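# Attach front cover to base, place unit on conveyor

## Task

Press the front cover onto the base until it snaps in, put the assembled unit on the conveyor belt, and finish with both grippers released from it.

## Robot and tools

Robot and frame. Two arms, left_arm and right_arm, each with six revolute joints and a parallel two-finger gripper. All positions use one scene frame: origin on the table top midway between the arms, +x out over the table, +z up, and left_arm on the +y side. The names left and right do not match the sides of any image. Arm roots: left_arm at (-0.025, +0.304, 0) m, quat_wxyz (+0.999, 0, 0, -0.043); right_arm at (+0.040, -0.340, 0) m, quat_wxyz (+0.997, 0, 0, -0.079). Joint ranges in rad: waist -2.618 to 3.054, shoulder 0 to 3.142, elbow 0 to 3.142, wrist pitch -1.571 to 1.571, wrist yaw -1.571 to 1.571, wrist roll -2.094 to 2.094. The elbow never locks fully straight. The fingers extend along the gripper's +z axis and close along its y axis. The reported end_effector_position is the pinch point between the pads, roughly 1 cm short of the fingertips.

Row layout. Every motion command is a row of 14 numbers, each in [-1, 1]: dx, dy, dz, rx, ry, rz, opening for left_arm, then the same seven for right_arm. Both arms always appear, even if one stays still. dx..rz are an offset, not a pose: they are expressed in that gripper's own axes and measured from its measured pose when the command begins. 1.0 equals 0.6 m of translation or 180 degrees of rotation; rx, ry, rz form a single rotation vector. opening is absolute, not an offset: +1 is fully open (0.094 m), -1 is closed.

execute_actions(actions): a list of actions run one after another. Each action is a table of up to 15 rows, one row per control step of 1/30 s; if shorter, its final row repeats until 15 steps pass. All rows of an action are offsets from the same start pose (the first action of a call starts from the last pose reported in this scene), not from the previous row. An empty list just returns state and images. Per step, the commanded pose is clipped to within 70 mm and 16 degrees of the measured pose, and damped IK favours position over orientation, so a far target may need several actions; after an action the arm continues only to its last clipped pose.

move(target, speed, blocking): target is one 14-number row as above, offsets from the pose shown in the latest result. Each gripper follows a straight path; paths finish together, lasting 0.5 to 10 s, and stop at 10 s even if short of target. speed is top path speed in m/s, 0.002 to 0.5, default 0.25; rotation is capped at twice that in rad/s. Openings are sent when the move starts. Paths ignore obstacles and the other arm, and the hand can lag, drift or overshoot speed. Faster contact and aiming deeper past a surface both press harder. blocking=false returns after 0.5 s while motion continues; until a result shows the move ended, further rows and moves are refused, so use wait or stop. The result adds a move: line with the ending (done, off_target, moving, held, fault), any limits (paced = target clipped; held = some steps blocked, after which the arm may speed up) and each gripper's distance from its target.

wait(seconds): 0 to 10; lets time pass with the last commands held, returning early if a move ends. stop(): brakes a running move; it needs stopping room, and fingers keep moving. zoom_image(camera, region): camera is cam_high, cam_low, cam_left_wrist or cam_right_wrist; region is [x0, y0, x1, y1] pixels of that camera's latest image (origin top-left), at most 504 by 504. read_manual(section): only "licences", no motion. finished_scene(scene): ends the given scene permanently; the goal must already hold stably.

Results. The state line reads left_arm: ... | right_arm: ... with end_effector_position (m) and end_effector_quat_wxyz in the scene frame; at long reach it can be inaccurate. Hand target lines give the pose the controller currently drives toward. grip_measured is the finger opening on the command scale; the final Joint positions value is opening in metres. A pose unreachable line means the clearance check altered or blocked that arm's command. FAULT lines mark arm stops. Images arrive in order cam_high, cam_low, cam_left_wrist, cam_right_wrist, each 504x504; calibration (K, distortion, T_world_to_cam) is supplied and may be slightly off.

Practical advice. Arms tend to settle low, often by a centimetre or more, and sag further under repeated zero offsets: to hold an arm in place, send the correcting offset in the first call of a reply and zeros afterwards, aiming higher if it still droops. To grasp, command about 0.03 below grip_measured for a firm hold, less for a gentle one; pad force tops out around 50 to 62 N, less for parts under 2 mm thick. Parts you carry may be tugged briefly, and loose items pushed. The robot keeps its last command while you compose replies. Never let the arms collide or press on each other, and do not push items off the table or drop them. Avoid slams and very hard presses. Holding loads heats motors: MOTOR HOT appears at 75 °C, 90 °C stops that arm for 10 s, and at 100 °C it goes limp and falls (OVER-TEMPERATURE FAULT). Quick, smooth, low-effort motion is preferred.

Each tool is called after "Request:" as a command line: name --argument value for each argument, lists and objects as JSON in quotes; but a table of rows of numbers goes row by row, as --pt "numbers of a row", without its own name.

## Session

Request:
execute_actions --actions '[]'

Scene clock: 0.00 s.
left_arm: end_effector_position=(+0.4641, +0.4697, +0.2389) grip_measured=+1.000 end_effector_quat_wxyz=(+0.300, +0.520, +0.501, +0.623) | right_arm: end_effector_position=(+0.1851, -0.3902, +0.1473) grip_measured=+1.000 end_effector_quat_wxyz=(-0.040, +0.348, +0.936, -0.026)
Joint positions: left_arm=[0.414 1.696 0.91  0.743 0.011 1.927 0.094] | right_arm=[-0.127  1.198  1.078 -1.534  0.046  0.429  0.094]
Joint velocities: left_arm=[-0.002 -0.017  0.022  0.022  0.007  0.007  0.   ] | right_arm=[ 0.007 -0.017 -0.017 -0.007  0.007 -0.095  0.   ]
Motor temperatures (°C, as the motors report them): left_arm=[23 25 25 25 25 22] | right_arm=[25 26 24 27 24 24]
Hand target (left_arm): +0.464, +0.470, +0.244; +0.304, +0.516, +0.501, +0.624
Hand target (right_arm): +0.187, -0.391, +0.150; -0.032, +0.349, +0.936, -0.027
camera_calibration (this result's frames):
cam_left_wrist: T_world_to_cam=[[-0.130678, 0.393916, -0.909809, 0.0980689], [-0.666175, 0.644752, 0.37484, -0.0476119], [0.734257, 0.655076, 0.178162, -0.575441], [0, 0, 0, 1]] pos_world=[0.403619, 0.369024, 0.209592]
cam_right_wrist: T_world_to_cam=[[-0.554655, -0.831927, 0.0159662, -0.216262], [-0.682925, 0.466108, 0.562456, 0.258205], [-0.475365, 0.301066, -0.826673, 0.42625], [0, 0, 0, 1]] pos_world=[0.259008, -0.428595, 0.210593]

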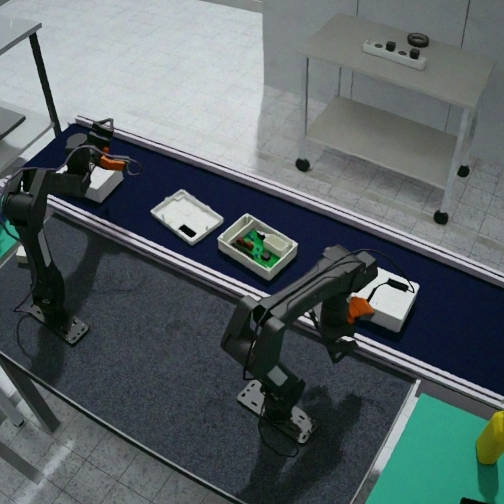

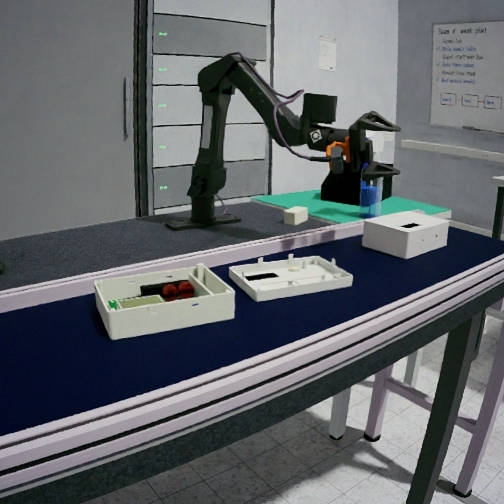

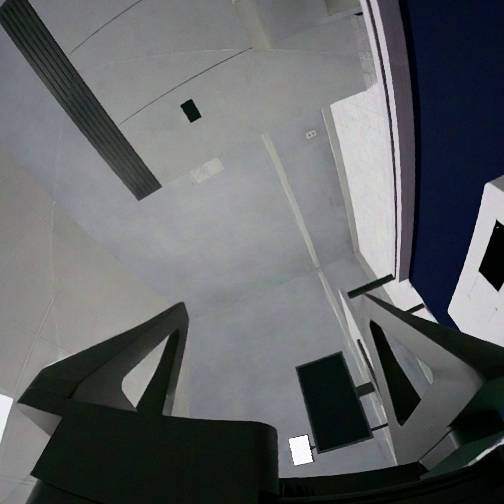

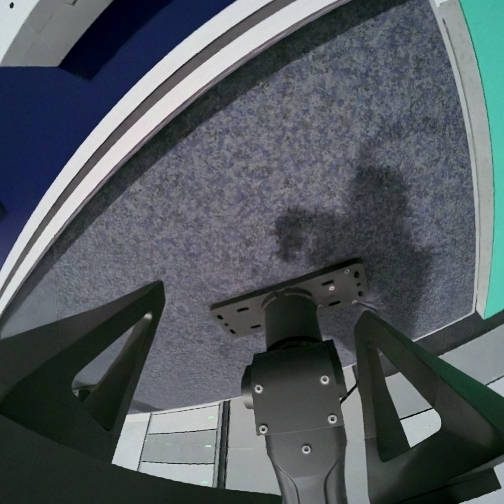

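Request:
zoom_image --camera "cam_high" --region '[140,170,310,290]'

Request:
zoom_image --camera "cam_low" --region '[80,230,370,350]'

Region (140, 170, 310, 290) of cam_high's 504x504 image, scaled by 2.965, with more detail than that image has; it fills the top 356 rows of this view, and the rest is white.

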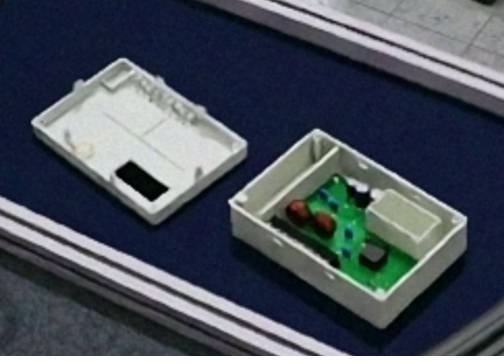

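Region (80, 230, 370, 350) of cam_low's 504x504 image, scaled by 1.738, with more detail than that image has; it fills the top 209 rows of this view, and the rest is white.

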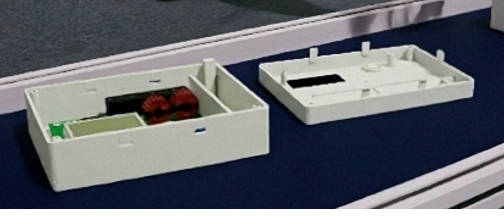

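Request:
move --target '[-0.568,0.006,-0.237,0.492,0.153,-0.329,0.0, 0.198,0.503,-0.083,-0.518,0.052,-0.086,0.2]' --speed 0.4

Scene clock: 6.77 s.
left_arm: end_effector_position=(+0.4293, +0.1209, +0.1217) grip_measured=+0.003 end_effector_quat_wxyz=(+0.056, +0.141, +0.988, -0.012) | right_arm: end_effector_position=(+0.3069, -0.0842, +0.1918) grip_measured=+0.202 end_effector_quat_wxyz=(+0.169, +0.156, +0.680, +0.696)
Joint positions: left_arm=[-0.301  2.448  2.535 -1.543 -0.005 -0.103  0.047] | right_arm=[ 0.63   1.417  0.297  1.152 -0.635  1.577  0.056]
Joint velocities: left_arm=[ 0.002 -0.002 -0.012 -0.037  0.007 -0.007 -0.   ] | right_arm=[ 0.012  0.012  0.022 -0.022  0.022 -0.051 -0.   ]
Motor temperatures (°C, as the motors report them): left_arm=[23 26 26 26 25 22] | right_arm=[25 26 25 28 24 24]
Hand target (left_arm): +0.428, +0.117, +0.125; +0.056, +0.139, +0.988, -0.018
Hand target (right_arm): +0.303, -0.083, +0.186; +0.166, +0.159, +0.682, +0.694
Off the commanded pose (left_arm): 0.010 m, 7 deg.
Off the commanded pose (right_arm): 0.015 m, 2 deg.
joint sent to its limit (left arm) — the command would take joint 4 (wrist pitch) past its lower limit, so that joint was sent only as far as its limit.
move: off_target (left_arm, right_arm); limits=paced
camera_calibration (this result's frames):
cam_left_wrist: T_world_to_cam=[[-0.343403, -0.938392, -0.0386556, 0.27061], [-0.886891, 0.310463, 0.342106, 0.337157], [-0.309029, 0.151763, -0.938866, 0.34415], [0, 0, 0, 1]] pos_world=[0.498302, 0.0970345, 0.218228]
cam_right_wrist: T_world_to_cam=[[0.157763, 0.00841164, -0.987441, 0.149792], [-0.985057, -0.0686272, -0.157967, 0.359634], [-0.0690941, 0.997607, -0.00254091, 0.204708], [0, 0, 0, 1]] pos_world=[0.344773, -0.180797, 0.205241]

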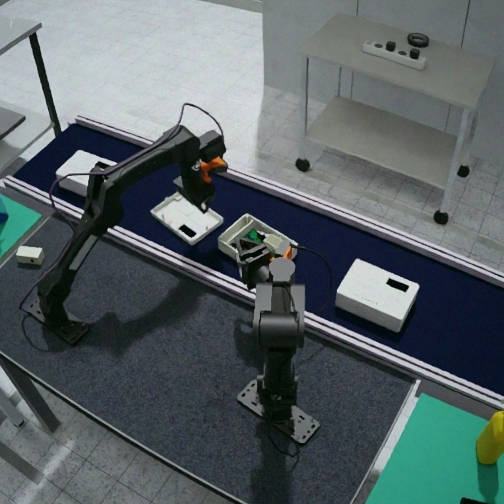

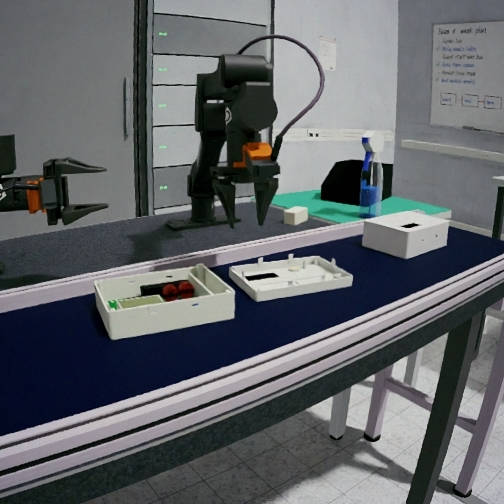

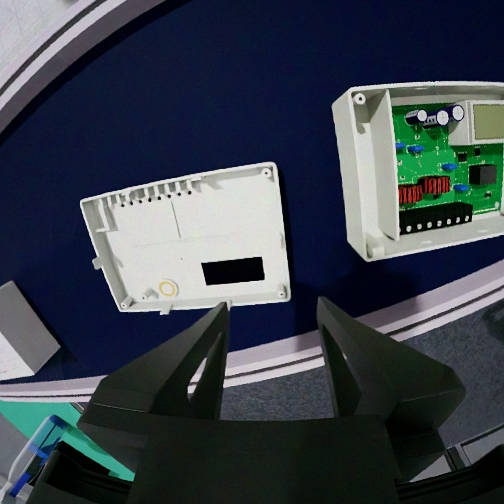

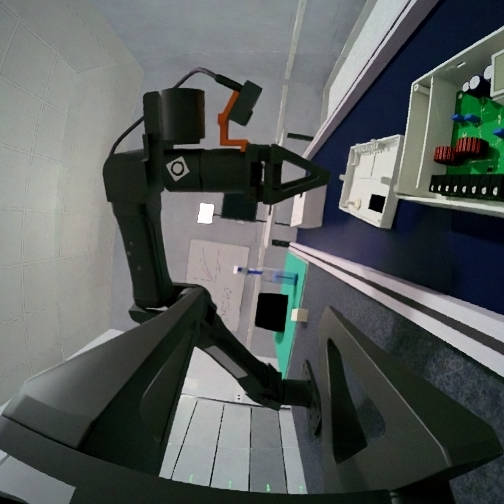

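Request:
move --target '[0.03,-0.026,0.114,0,0.03,-0.025,0.0, 0,0,0,0,0,0,0.2]' --speed 0.2

Scene clock: 8.37 s.
left_arm: end_effector_position=(+0.4133, +0.1154, +0.0512) grip_measured=+0.003 end_effector_quat_wxyz=(+0.002, +0.102, +0.995, -0.000) | right_arm: end_effector_position=(+0.3069, -0.0842, +0.1924) grip_measured=+0.202 end_effector_quat_wxyz=(+0.169, +0.156, +0.680, +0.696)
Joint positions: left_arm=[-0.323  2.459  2.277 -1.385 -0.    -0.203  0.047] | right_arm=[ 0.63   1.417  0.297  1.154 -0.635  1.578  0.056]
Joint velocities: left_arm=[ 0.002 -0.007 -0.007 -0.037  0.037 -0.022 -0.002] | right_arm=[-0.002 -0.012  0.002 -0.007  0.007 -0.037 -0.001]
Motor temperatures (°C, as the motors report them): left_arm=[23 26 26 26 25 22] | right_arm=[25 26 25 28 24 24]
Hand target (left_arm): +0.414, +0.109, +0.051; +0.008, +0.102, +0.995, -0.007
Hand target (right_arm): +0.307, -0.084, +0.192; +0.169, +0.156, +0.680, +0.696
Off the commanded pose (left_arm): 0.007 m, 1 deg.
Off the commanded pose (right_arm): 0.001 m, 0 deg.
move: done
camera_calibration (this result's frames):
cam_left_wrist: T_world_to_cam=[[-0.273402, -0.961159, -0.0377586, 0.230867], [-0.8662, 0.228942, 0.444165, 0.34445], [-0.418268, 0.154142, -0.895149, 0.316482], [0, 0, 0, 1]] pos_world=[0.493857, 0.0942574, 0.139023]
cam_right_wrist: T_world_to_cam=[[0.159775, 0.00977908, -0.987105, 0.149791], [-0.984732, -0.0684171, -0.160069, 0.36003], [-0.0691002, 0.997609, -0.00130159, 0.20448], [0, 0, 0, 1]] pos_world=[0.34473, -0.180824, 0.205755]

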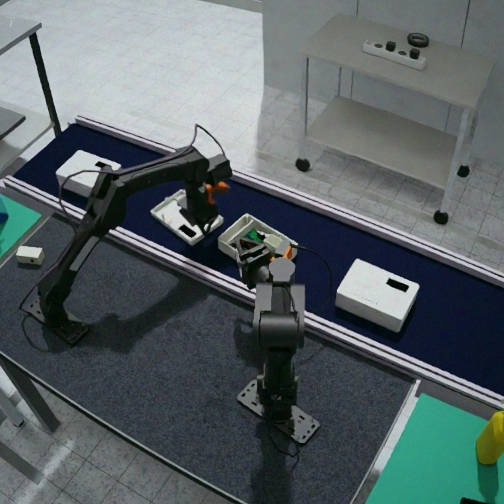

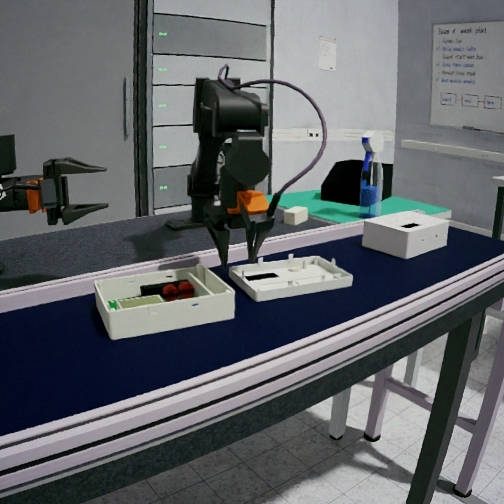

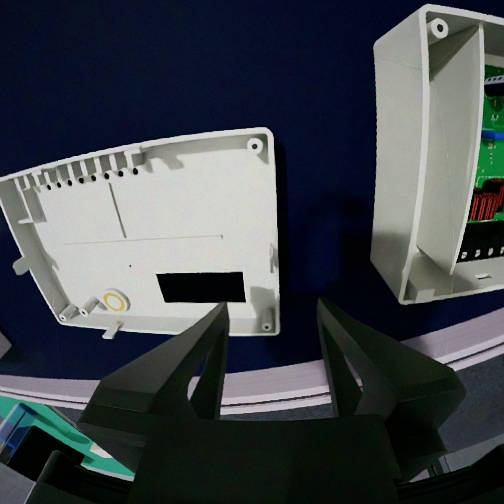

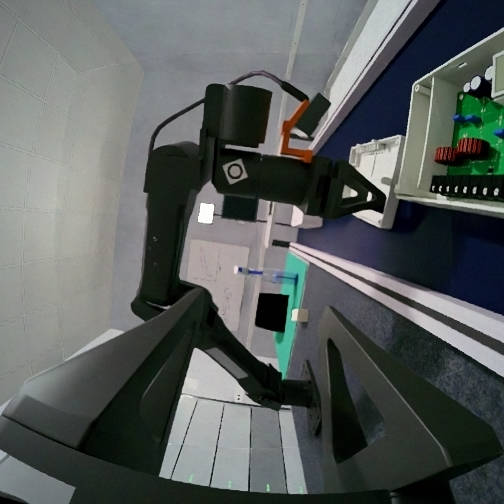

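Request:
move --target '[-0.078,0,0.0,0,0,0,0.0, 0,0,0,0,0,0,0.2]' --speed 0.2

Request:
move --target '[0,0,0.03,0,0,0,0.0, 0,0,0,0,0,0,0.2]' --speed 0.08

Scene clock: 9.60 s.
left_arm: end_effector_position=(+0.4568, +0.1016, +0.0468) grip_measured=+0.003 end_effector_quat_wxyz=(+0.036, +0.103, +0.994, -0.011) | right_arm: end_effector_position=(+0.3069, -0.0842, +0.1924) grip_measured=+0.202 end_effector_quat_wxyz=(+0.169, +0.156, +0.680, +0.696)
Joint positions: left_arm=[-0.314  2.734  2.78  -1.541 -0.    -0.192  0.047] | right_arm=[ 0.63   1.417  0.297  1.154 -0.635  1.578  0.056]
Joint velocities: left_arm=[-0.002 -0.007 -0.012 -0.022 -0.007  0.037  0.   ] | right_arm=[-0.007 -0.007 -0.007  0.037 -0.007 -0.051  0.001]
Motor temperatures (°C, as the motors report them): left_arm=[23 27 26 26 25 22] | right_arm=[25 26 25 28 24 24]
Hand target (left_arm): +0.458, +0.106, +0.051; +0.038, +0.103, +0.994, -0.011
Hand target (right_arm): +0.307, -0.084, +0.192; +0.169, +0.156, +0.680, +0.696
Off the commanded pose (left_arm): 0.007 m, 4 deg.
Off the commanded pose (right_arm): 0.000 m, 0 deg.
joint sent to its limit (left arm) — the command would take joint 4 (wrist pitch) past its lower limit, so that joint was sent only as far as its limit.
move: off_target (left_arm)
camera_calibration (this result's frames):
cam_left_wrist: T_world_to_cam=[[-0.273022, -0.961567, -0.0291272, 0.228803], [-0.892992, 0.242057, 0.379439, 0.401126], [-0.357805, 0.129605, -0.924758, 0.309131], [0, 0, 0, 1]] pos_world=[0.531279, 0.0828485, 0.140333]
cam_right_wrist: T_world_to_cam=[[0.159775, 0.00977908, -0.987105, 0.149791], [-0.984732, -0.0684171, -0.160069, 0.36003], [-0.0691002, 0.997609, -0.00130159, 0.20448], [0, 0, 0, 1]] pos_world=[0.34473, -0.180824, 0.205755]

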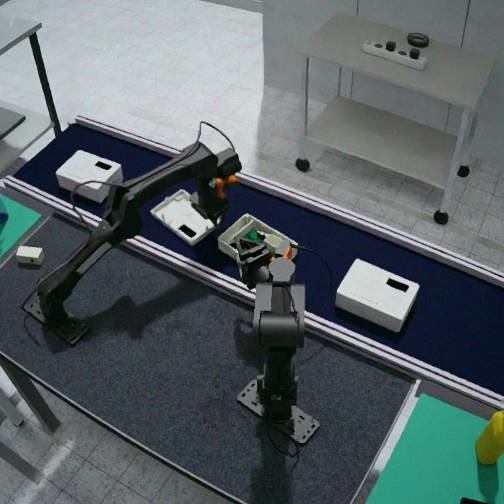

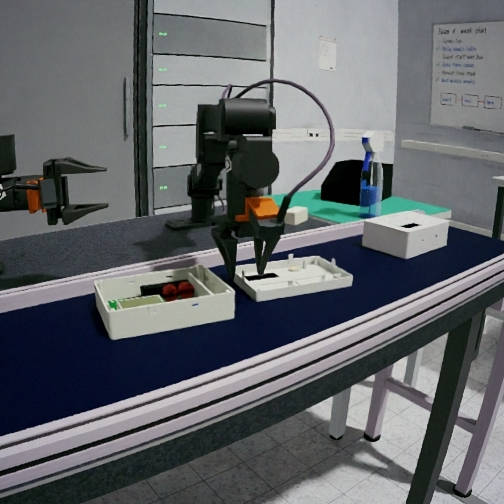

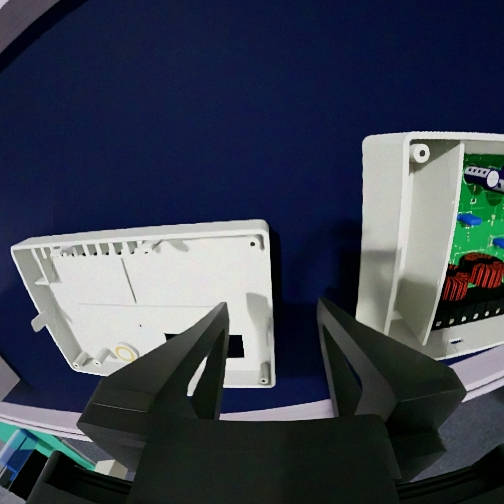

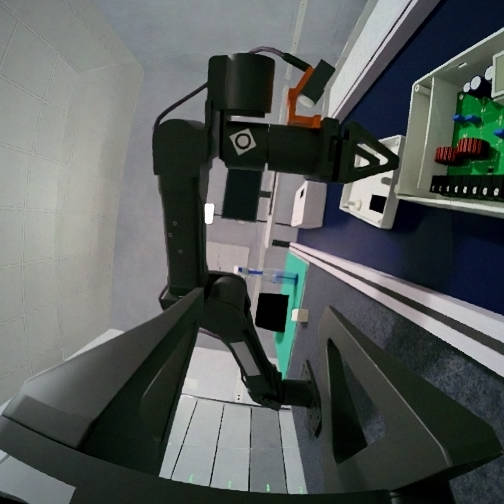

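Scene clock: 10.57 s.
left_arm: end_effector_position=(+0.4533, +0.1032, +0.0212) grip_measured=+0.002 end_effector_quat_wxyz=(+0.021, +0.103, +0.994, -0.006) | right_arm: end_effector_position=(+0.3069, -0.0842, +0.1924) grip_measured=+0.202 end_effector_quat_wxyz=(+0.169, +0.156, +0.680, +0.696)
Joint positions: left_arm=[-0.314  2.706  2.622 -1.444 -0.001 -0.192  0.047] | right_arm=[ 0.63   1.417  0.297  1.154 -0.635  1.578  0.056]
Joint velocities: left_arm=[ 0.002  0.007 -0.027  0.022 -0.022  0.022  0.   ] | right_arm=[-0.002  0.012 -0.022  0.037 -0.037 -0.066  0.001]
Motor temperatures (°C, as the motors report them): left_arm=[23 27 26 26 25 22] | right_arm=[25 26 25 29 24 24]
Hand target (left_arm): +0.458, +0.101, +0.029; +0.036, +0.103, +0.994, -0.011
Hand target (right_arm): +0.307, -0.084, +0.192; +0.169, +0.156, +0.680, +0.696
Off the commanded pose (left_arm): 0.009 m, 2 deg.
Off the commanded pose (right_arm): 0.000 m, 0 deg.
move: done
camera_calibration (this result's frames):
cam_left_wrist: T_world_to_cam=[[-0.273897, -0.961166, -0.033779, 0.229106], [-0.881486, 0.236835, 0.408525, 0.402117], [-0.38466, 0.14167, -0.912122, 0.294635], [0, 0, 0, 1]] pos_world=[0.530546, 0.083233, 0.112207]
cam_right_wrist: T_world_to_cam=[[0.159775, 0.00977908, -0.987105, 0.149791], [-0.984732, -0.0684171, -0.160069, 0.36003], [-0.0691002, 0.997609, -0.00130159, 0.20448], [0, 0, 0, 1]] pos_world=[0.34473, -0.180824, 0.205755]

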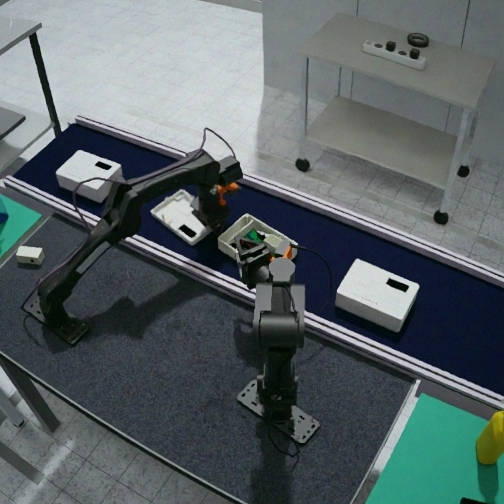

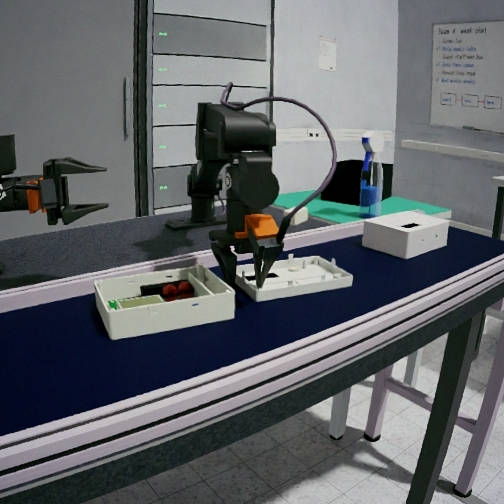

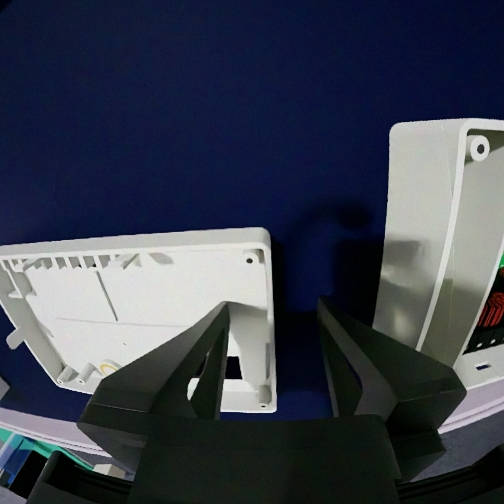

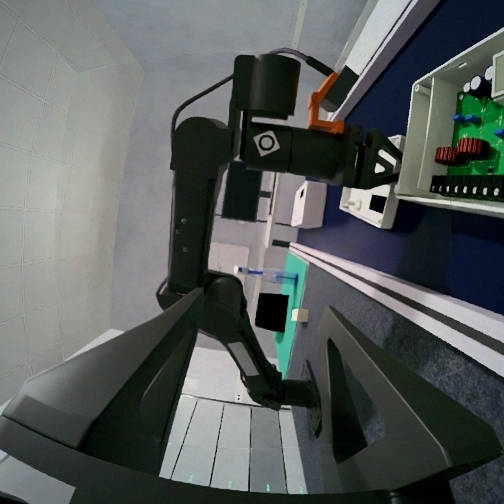

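Request:
execute_actions --actions '[[[0,0,-0.005,0,0,0,-1, 0,0,0,0,0,0,0.2]]]'

Request:
move --target '[0.1,0,-0.2,0,0,0,-1, 0,0,0,0,0,0,0.2]' --speed 0.2

Scene clock: 11.23 s.
left_arm: end_effector_position=(+0.4524, +0.1030, +0.0210) grip_measured=-0.960 end_effector_quat_wxyz=(+0.019, +0.103, +0.994, -0.007) | right_arm: end_effector_position=(+0.3069, -0.0842, +0.1924) grip_measured=+0.202 end_effector_quat_wxyz=(+0.169, +0.156, +0.680, +0.696)
Joint positions: left_arm=[-0.314  2.706  2.622 -1.447  0.002 -0.192  0.002] | right_arm=[ 0.63   1.417  0.297  1.154 -0.635  1.578  0.056]
Joint velocities: left_arm=[-0.007  0.012 -0.007  0.007  0.022 -0.022 -0.   ] | right_arm=[-0.002 -0.002 -0.017  0.007 -0.007 -0.022 -0.001]
Motor temperatures (°C, as the motors report them): left_arm=[23 27 26 26 25 22] | right_arm=[25 26 25 29 24 24]
Hand target (left_arm): +0.453, +0.103, +0.024; +0.021, +0.103, +0.994, -0.006
Hand target (right_arm): +0.307, -0.084, +0.192; +0.169, +0.156, +0.680, +0.696
Off the commanded pose (left_arm): 0.003 m, 0 deg.
Off the commanded pose (right_arm): 0.000 m, 0 deg.
camera_calibration (this result's frames):
cam_left_wrist: T_world_to_cam=[[-0.274161, -0.961179, -0.0311692, 0.228729], [-0.879672, 0.237552, 0.412004, 0.400377], [-0.388605, 0.140374, -0.910649, 0.29605], [0, 0, 0, 1]] pos_world=[0.529955, 0.0831816, 0.11177]
cam_right_wrist: T_world_to_cam=[[0.159775, 0.00977908, -0.987105, 0.149791], [-0.984732, -0.0684171, -0.160069, 0.36003], [-0.0691002, 0.997609, -0.00130159, 0.20448], [0, 0, 0, 1]] pos_world=[0.34473, -0.180824, 0.205755]

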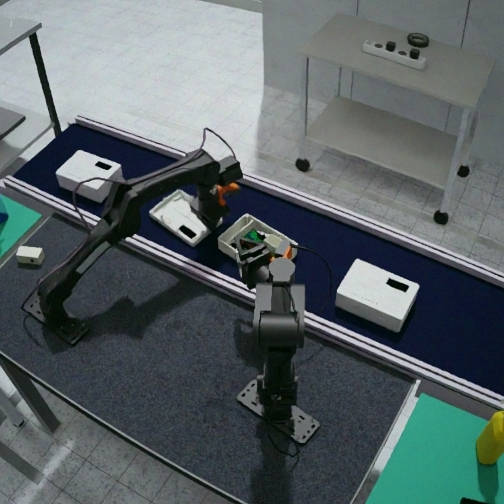

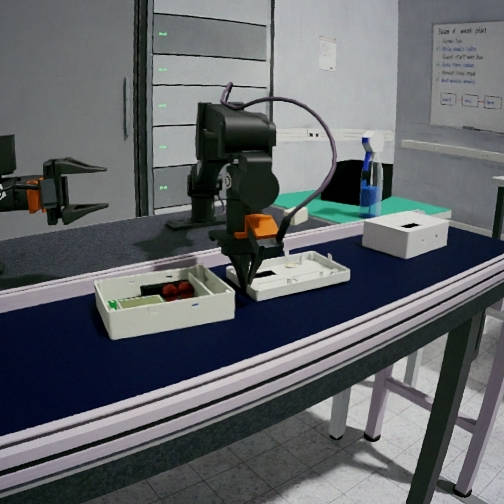

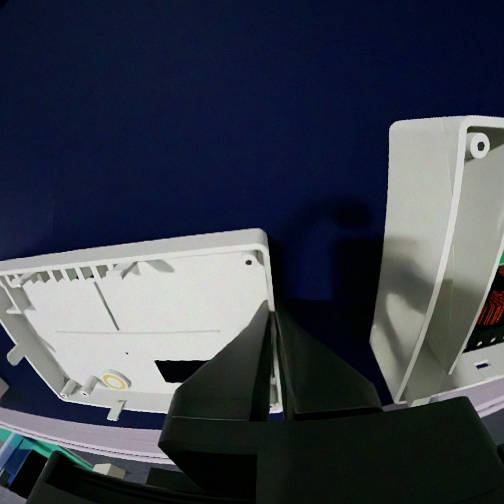

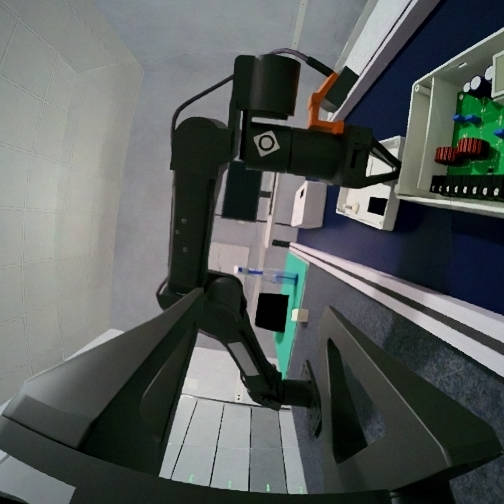

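Scene clock: 12.50 s.
left_arm: end_effector_position=(+0.3962, +0.1167, +0.1371) grip_measured=-0.960 end_effector_quat_wxyz=(+0.038, +0.103, +0.994, -0.013) | right_arm: end_effector_position=(+0.3069, -0.0842, +0.1924) grip_measured=+0.202 end_effector_quat_wxyz=(+0.169, +0.156, +0.680, +0.696)
Joint positions: left_arm=[-0.334  2.321  2.374 -1.543  0.002 -0.213  0.002] | right_arm=[ 0.63   1.417  0.297  1.154 -0.635  1.578  0.056]
Joint velocities: left_arm=[-0.002 -0.002 -0.017  0.022  0.022  0.066  0.001] | right_arm=[ 0.022  0.022  0.012  0.066  0.022 -0.081 -0.001]
Motor temperatures (°C, as the motors report them): left_arm=[23 28 26 26 25 22] | right_arm=[25 26 25 29 24 24]
Hand target (left_arm): +0.390, +0.115, +0.139; +0.033, +0.103, +0.994, -0.011
Hand target (right_arm): +0.307, -0.084, +0.192; +0.169, +0.156, +0.680, +0.696
Off the commanded pose (left_arm): 0.007 m, 2 deg.
Off the commanded pose (right_arm): 0.000 m, 0 deg.
joint sent to its limit (left arm) — the command would take joint 4 (wrist pitch) past its lower limit, so that joint was sent only as far as its limit.
move: done
camera_calibration (this result's frames):
cam_left_wrist: T_world_to_cam=[[-0.272065, -0.961966, -0.0245392, 0.228517], [-0.894466, 0.243406, 0.37508, 0.310168], [-0.354841, 0.123995, -0.926668, 0.368704], [0, 0, 0, 1]] pos_world=[0.470438, 0.0986108, 0.230936]
cam_right_wrist: T_world_to_cam=[[0.159775, 0.00977908, -0.987105, 0.149791], [-0.984732, -0.0684171, -0.160069, 0.36003], [-0.0691002, 0.997609, -0.00130159, 0.20448], [0, 0, 0, 1]] pos_world=[0.34473, -0.180824, 0.205755]

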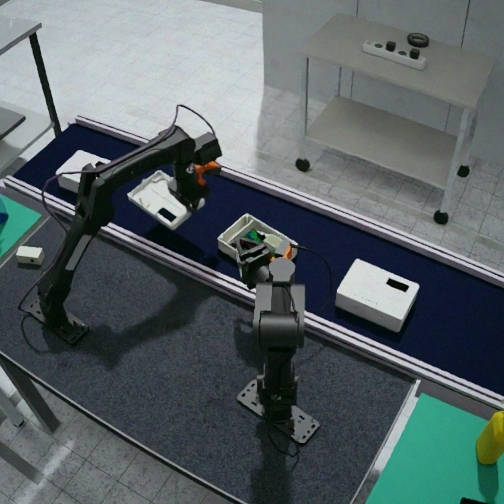

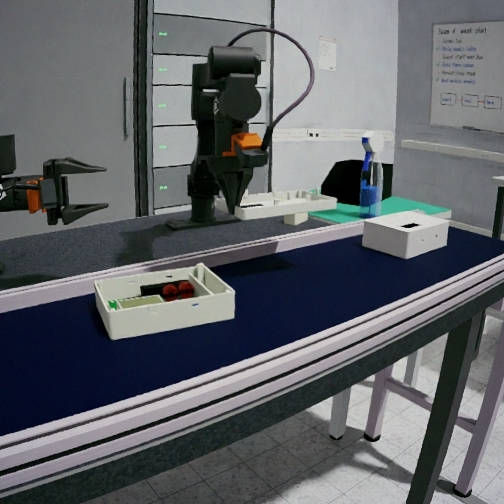

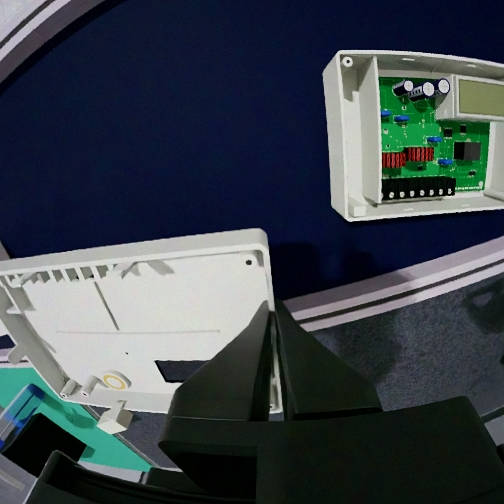

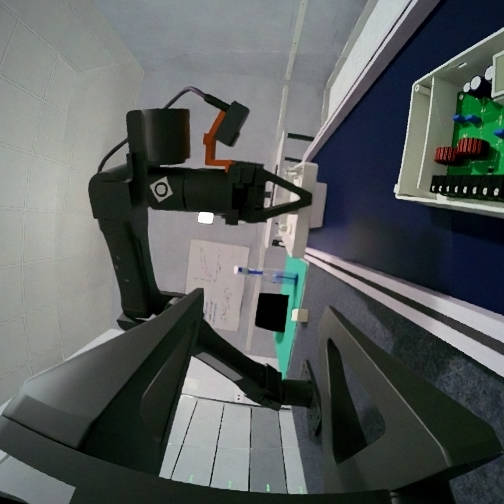

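Request:
move --target '[0.165,-0.11,-0.086,0,0.02,0.583,-1, 0,0,0,0,0,0,0.2]' --speed 0.35

Scene clock: 17.13 s.
left_arm: end_effector_position=(+0.2864, +0.0708, +0.1744) grip_measured=-0.961 end_effector_quat_wxyz=(+0.017, +0.846, +0.532, +0.023) | right_arm: end_effector_position=(+0.3069, -0.0842, +0.1924) grip_measured=+0.202 end_effector_quat_wxyz=(+0.169, +0.156, +0.680, +0.696)
Joint positions: left_arm=[-0.574  2.018  2.042 -1.548 -0.033  1.361  0.002] | right_arm=[ 0.63   1.417  0.297  1.154 -0.635  1.578  0.056]
Joint velocities: left_arm=[-0.022  0.007 -0.022  0.037  0.007 -0.037 -0.001] | right_arm=[-0.002  0.007 -0.007 -0.022 -0.022 -0.066 -0.001]
Motor temperatures (°C, as the motors report them): left_arm=[23 28 26 26 25 22] | right_arm=[25 26 25 30 24 24]
Hand target (left_arm): +0.281, +0.073, +0.181; +0.018, +0.851, +0.524, +0.029
Hand target (right_arm): +0.307, -0.084, +0.192; +0.169, +0.156, +0.680, +0.696
Off the commanded pose (left_arm): 0.009 m, 1 deg.
Off the commanded pose (right_arm): 0.000 m, 0 deg.
joint sent to its limit (left arm) — the command would take joint 4 (wrist pitch) past its lower limit, so that joint was sent only as far as its limit.
move: done
camera_calibration (this result's frames):
cam_left_wrist: T_world_to_cam=[[-0.862793, 0.497655, -0.0890389, 0.232495], [0.404425, 0.785092, 0.469118, -0.217646], [0.303363, 0.368742, -0.878636, 0.15584], [0, 0, 0, 1]] pos_world=[0.241341, -0.00229513, 0.259729]
cam_right_wrist: T_world_to_cam=[[0.159775, 0.00977908, -0.987105, 0.149791], [-0.984732, -0.0684171, -0.160069, 0.36003], [-0.0691002, 0.997609, -0.00130159, 0.20448], [0, 0, 0, 1]] pos_world=[0.34473, -0.180824, 0.205755]

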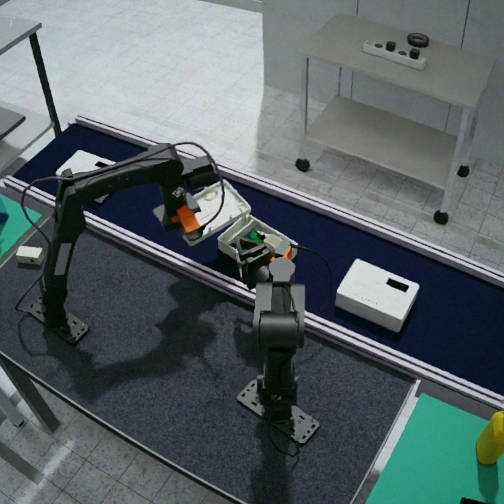

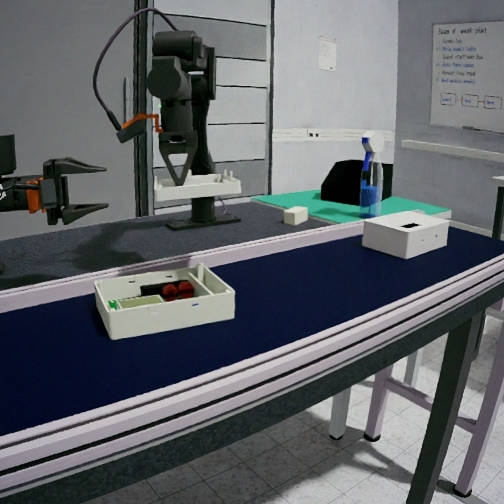

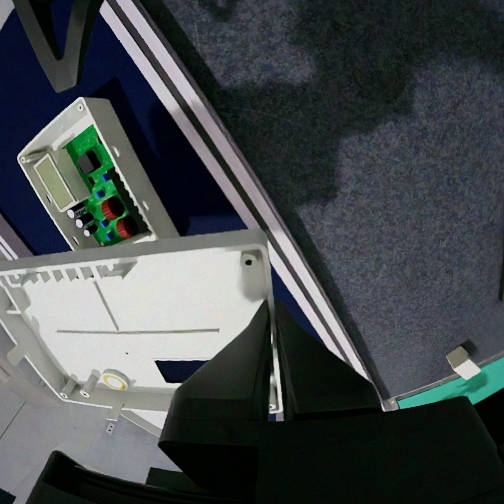

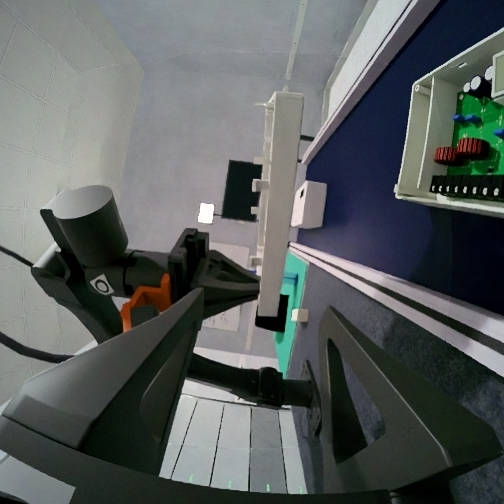

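Request:
move --target '[0,0,-0.01,0,0,0,-1, 0,-0.01,0.09,0,0,0,0.2]' --speed 0.15

Scene clock: 18.10 s.
left_arm: end_effector_position=(+0.2864, +0.0708, +0.1744) grip_measured=-0.961 end_effector_quat_wxyz=(+0.017, +0.847, +0.531, +0.023) | right_arm: end_effector_position=(+0.3260, -0.0416, +0.1775) grip_measured=+0.202 end_effector_quat_wxyz=(+0.159, +0.165, +0.688, +0.688)
Joint positions: left_arm=[-0.574  2.018  2.042 -1.548 -0.033  1.362  0.002] | right_arm=[ 0.747  1.611  0.427  1.181 -0.521  1.578  0.056]
Joint velocities: left_arm=[ 0.007 -0.007  0.007  0.081 -0.022 -0.037 -0.   ] | right_arm=[-0.012  0.002  0.007  0.022 -0.007  0.037  0.   ]
Motor temperatures (°C, as the motors report them): left_arm=[23 28 26 26 25 22] | right_arm=[25 26 25 30 24 24]
Hand target (left_arm): +0.286, +0.071, +0.180; +0.021, +0.846, +0.532, +0.025
Hand target (right_arm): +0.330, -0.036, +0.188; +0.169, +0.156, +0.679, +0.697
Off the commanded pose (left_arm): 0.006 m, 0 deg.
Off the commanded pose (right_arm): 0.013 m, 2 deg.
joint sent to its limit (left arm) — the command would take joint 4 (wrist pitch) past its lower limit, so that joint was sent only as far as its limit.
move: off_target (right_arm)
camera_calibration (this result's frames):
cam_left_wrist: T_world_to_cam=[[-0.862413, 0.498316, -0.0890191, 0.232336], [0.405022, 0.784763, 0.469153, -0.2178], [0.303645, 0.368549, -0.878619, 0.155769], [0, 0, 0, 1]] pos_world=[0.241285, -0.00226449, 0.259726]
cam_right_wrist: T_world_to_cam=[[0.127324, -0.00682754, -0.991838, 0.142364], [-0.989269, -0.0731232, -0.12649, 0.374671], [-0.0716627, 0.9973, -0.0160646, 0.166688], [0, 0, 0, 1]] pos_world=[0.36447, -0.137868, 0.191272]

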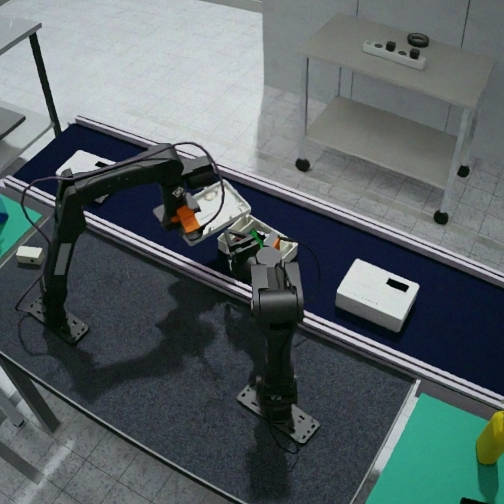

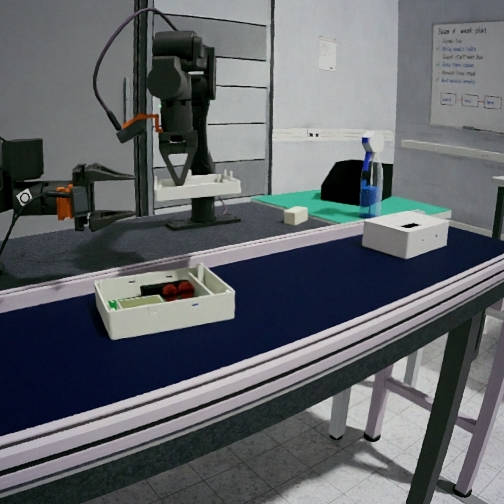

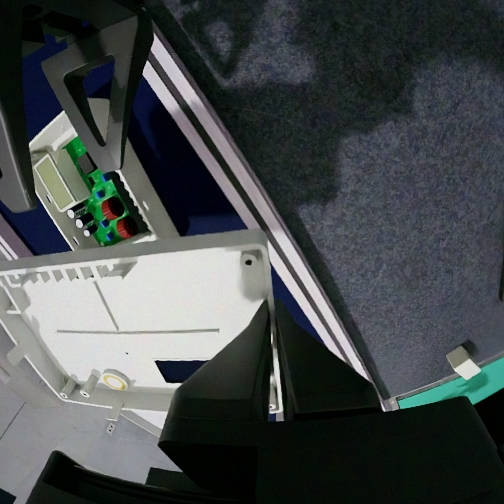

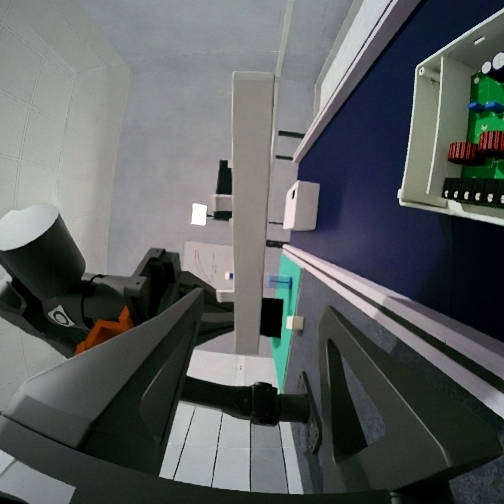

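Request:
move --target '[0,0,-0.01,0,0,0,-1, -0.012,0.035,0.0,0,0,0,0.2]' --speed 0.15

Request:
move --target '[0,0,-0.01,0,0,0,-1, 0,0.015,0.088,0,0,0,0.2]' --speed 0.1

Scene clock: 19.60 s.
left_arm: end_effector_position=(+0.2864, +0.0708, +0.1744) grip_measured=-0.961 end_effector_quat_wxyz=(+0.017, +0.847, +0.531, +0.023) | right_arm: end_effector_position=(+0.3279, -0.0445, +0.1817) grip_measured=+0.202 end_effector_quat_wxyz=(+0.150, +0.175, +0.698, +0.678)
Joint positions: left_arm=[-0.574  2.018  2.042 -1.548 -0.033  1.362  0.002] | right_arm=[ 0.733  1.551  0.448  1.062 -0.534  1.578  0.056]
Joint velocities: left_arm=[-0.007 -0.007 -0.002  0.022 -0.007  0.066  0.001] | right_arm=[-0.007  0.002  0.002  0.022  0.037 -0.022  0.   ]
Motor temperatures (°C, as the motors report them): left_arm=[23 28 26 26 25 22] | right_arm=[25 26 25 30 24 24]
Hand target (left_arm): +0.286, +0.071, +0.180; +0.021, +0.847, +0.531, +0.025
Hand target (right_arm): +0.332, -0.045, +0.198; +0.159, +0.165, +0.688, +0.688
Off the commanded pose (left_arm): 0.006 m, 0 deg.
Off the commanded pose (right_arm): 0.017 m, 2 deg.
joint sent to its limit (left arm) — the command would take joint 4 (wrist pitch) past its lower limit, so that joint was sent only as far as its limit.
move: off_target (right_arm)
camera_calibration (this result's frames):
cam_left_wrist: T_world_to_cam=[[-0.862413, 0.498316, -0.0890191, 0.232336], [0.405022, 0.784763, 0.469153, -0.2178], [0.303645, 0.368549, -0.878619, 0.155769], [0, 0, 0, 1]] pos_world=[0.241285, -0.00226449, 0.259726]
cam_right_wrist: T_world_to_cam=[[0.095141, -0.027323, -0.995089, 0.156483], [-0.992878, -0.0746126, -0.0928809, 0.371936], [-0.0717084, 0.996838, -0.0342271, 0.173126], [0, 0, 0, 1]] pos_world=[0.366814, -0.140551, 0.196186]

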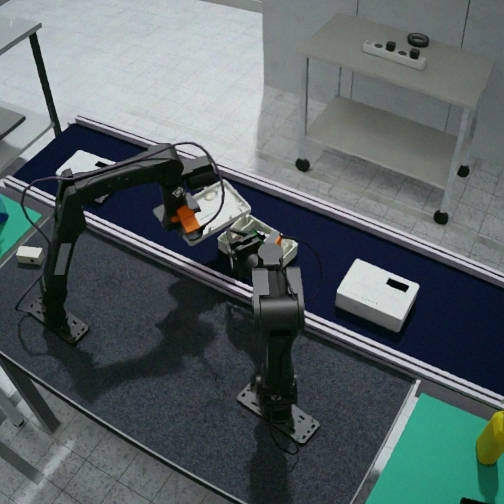

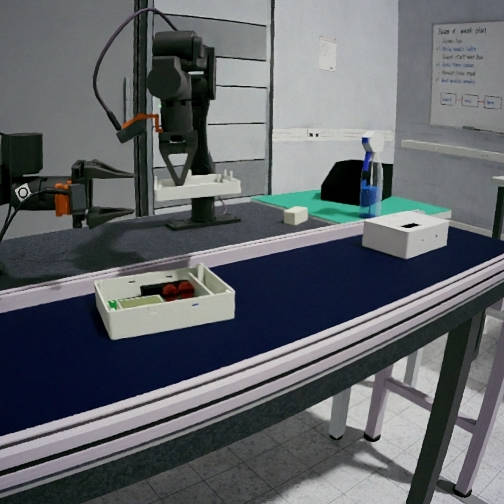

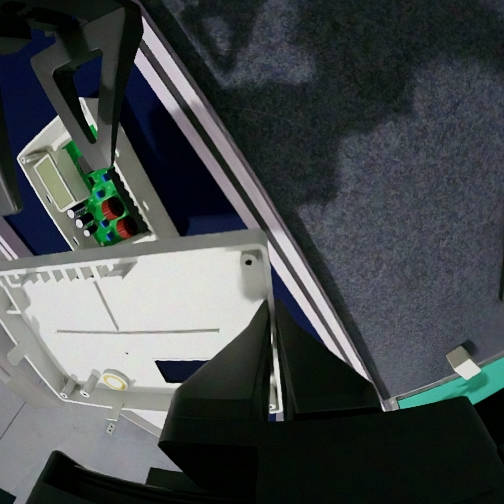

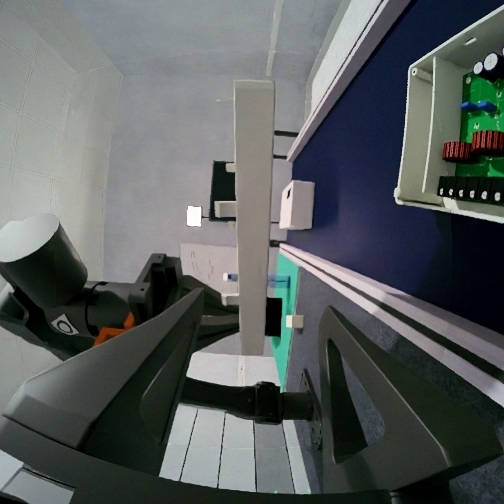

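Scene clock: 20.57 s.
left_arm: end_effector_position=(+0.2864, +0.0708, +0.1744) grip_measured=-0.961 end_effector_quat_wxyz=(+0.017, +0.847, +0.531, +0.023) | right_arm: end_effector_position=(+0.3476, -0.0032, +0.1849) grip_measured=+0.202 end_effector_quat_wxyz=(+0.147, +0.175, +0.699, +0.677)
Joint positions: left_arm=[-0.574  2.018  2.042 -1.548 -0.033  1.362  0.002] | right_arm=[ 0.815  1.68   0.61   1.025 -0.455  1.583  0.056]
Joint velocities: left_arm=[-0.002  0.007 -0.017 -0.022 -0.007 -0.007  0.   ] | right_arm=[-0.002 -0.002  0.007  0.007 -0.051  0.022  0.   ]
Motor temperatures (°C, as the motors report them): left_arm=[23 28 26 26 25 22] | right_arm=[25 26 25 30 24 24]
Hand target (left_arm): +0.286, +0.071, +0.180; +0.021, +0.847, +0.531, +0.025
Hand target (right_arm): +0.351, +0.003, +0.189; +0.149, +0.175, +0.698, +0.679
Off the commanded pose (left_arm): 0.006 m, 0 deg.
Off the commanded pose (right_arm): 0.008 m, 0 deg.
joint sent to its limit (left arm) — the command would take joint 4 (wrist pitch) past its lower limit, so that joint was sent only as far as its limit.
move: done
camera_calibration (this result's frames):
cam_left_wrist: T_world_to_cam=[[-0.862413, 0.498316, -0.0890191, 0.232336], [0.405022, 0.784763, 0.469153, -0.2178], [0.303645, 0.368549, -0.878619, 0.155769], [0, 0, 0, 1]] pos_world=[0.241285, -0.00226449, 0.259726]
cam_right_wrist: T_world_to_cam=[[0.0905808, -0.0294829, -0.995453, 0.160568], [-0.993075, -0.0777646, -0.0880612, 0.393964], [-0.0748147, 0.996536, -0.0363227, 0.134894], [0, 0, 0, 1]] pos_world=[0.386784, -0.0990563, 0.199431]

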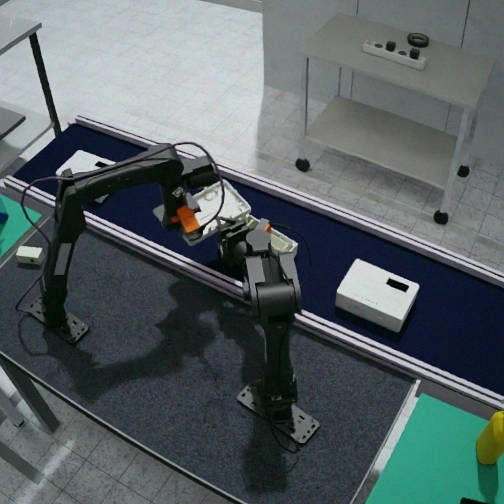

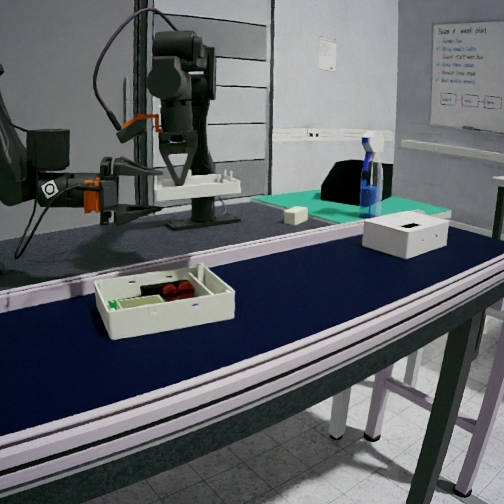

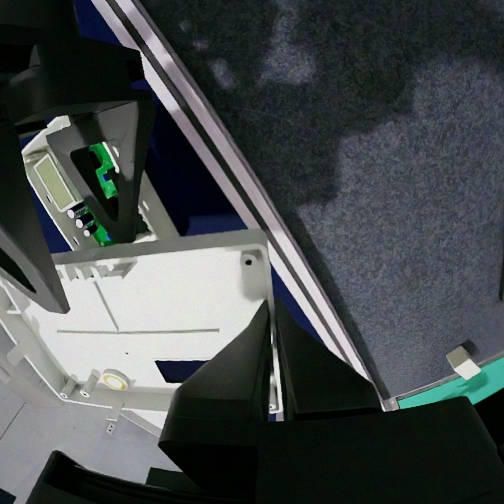

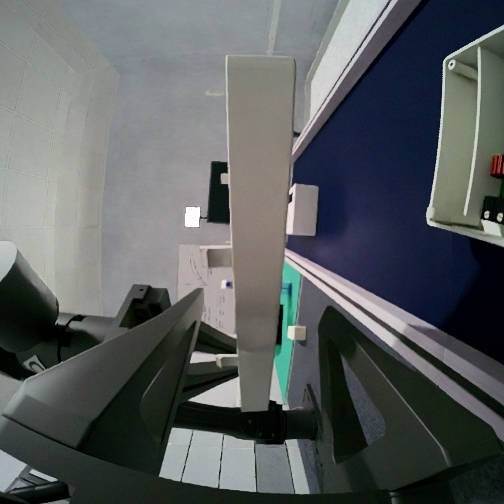

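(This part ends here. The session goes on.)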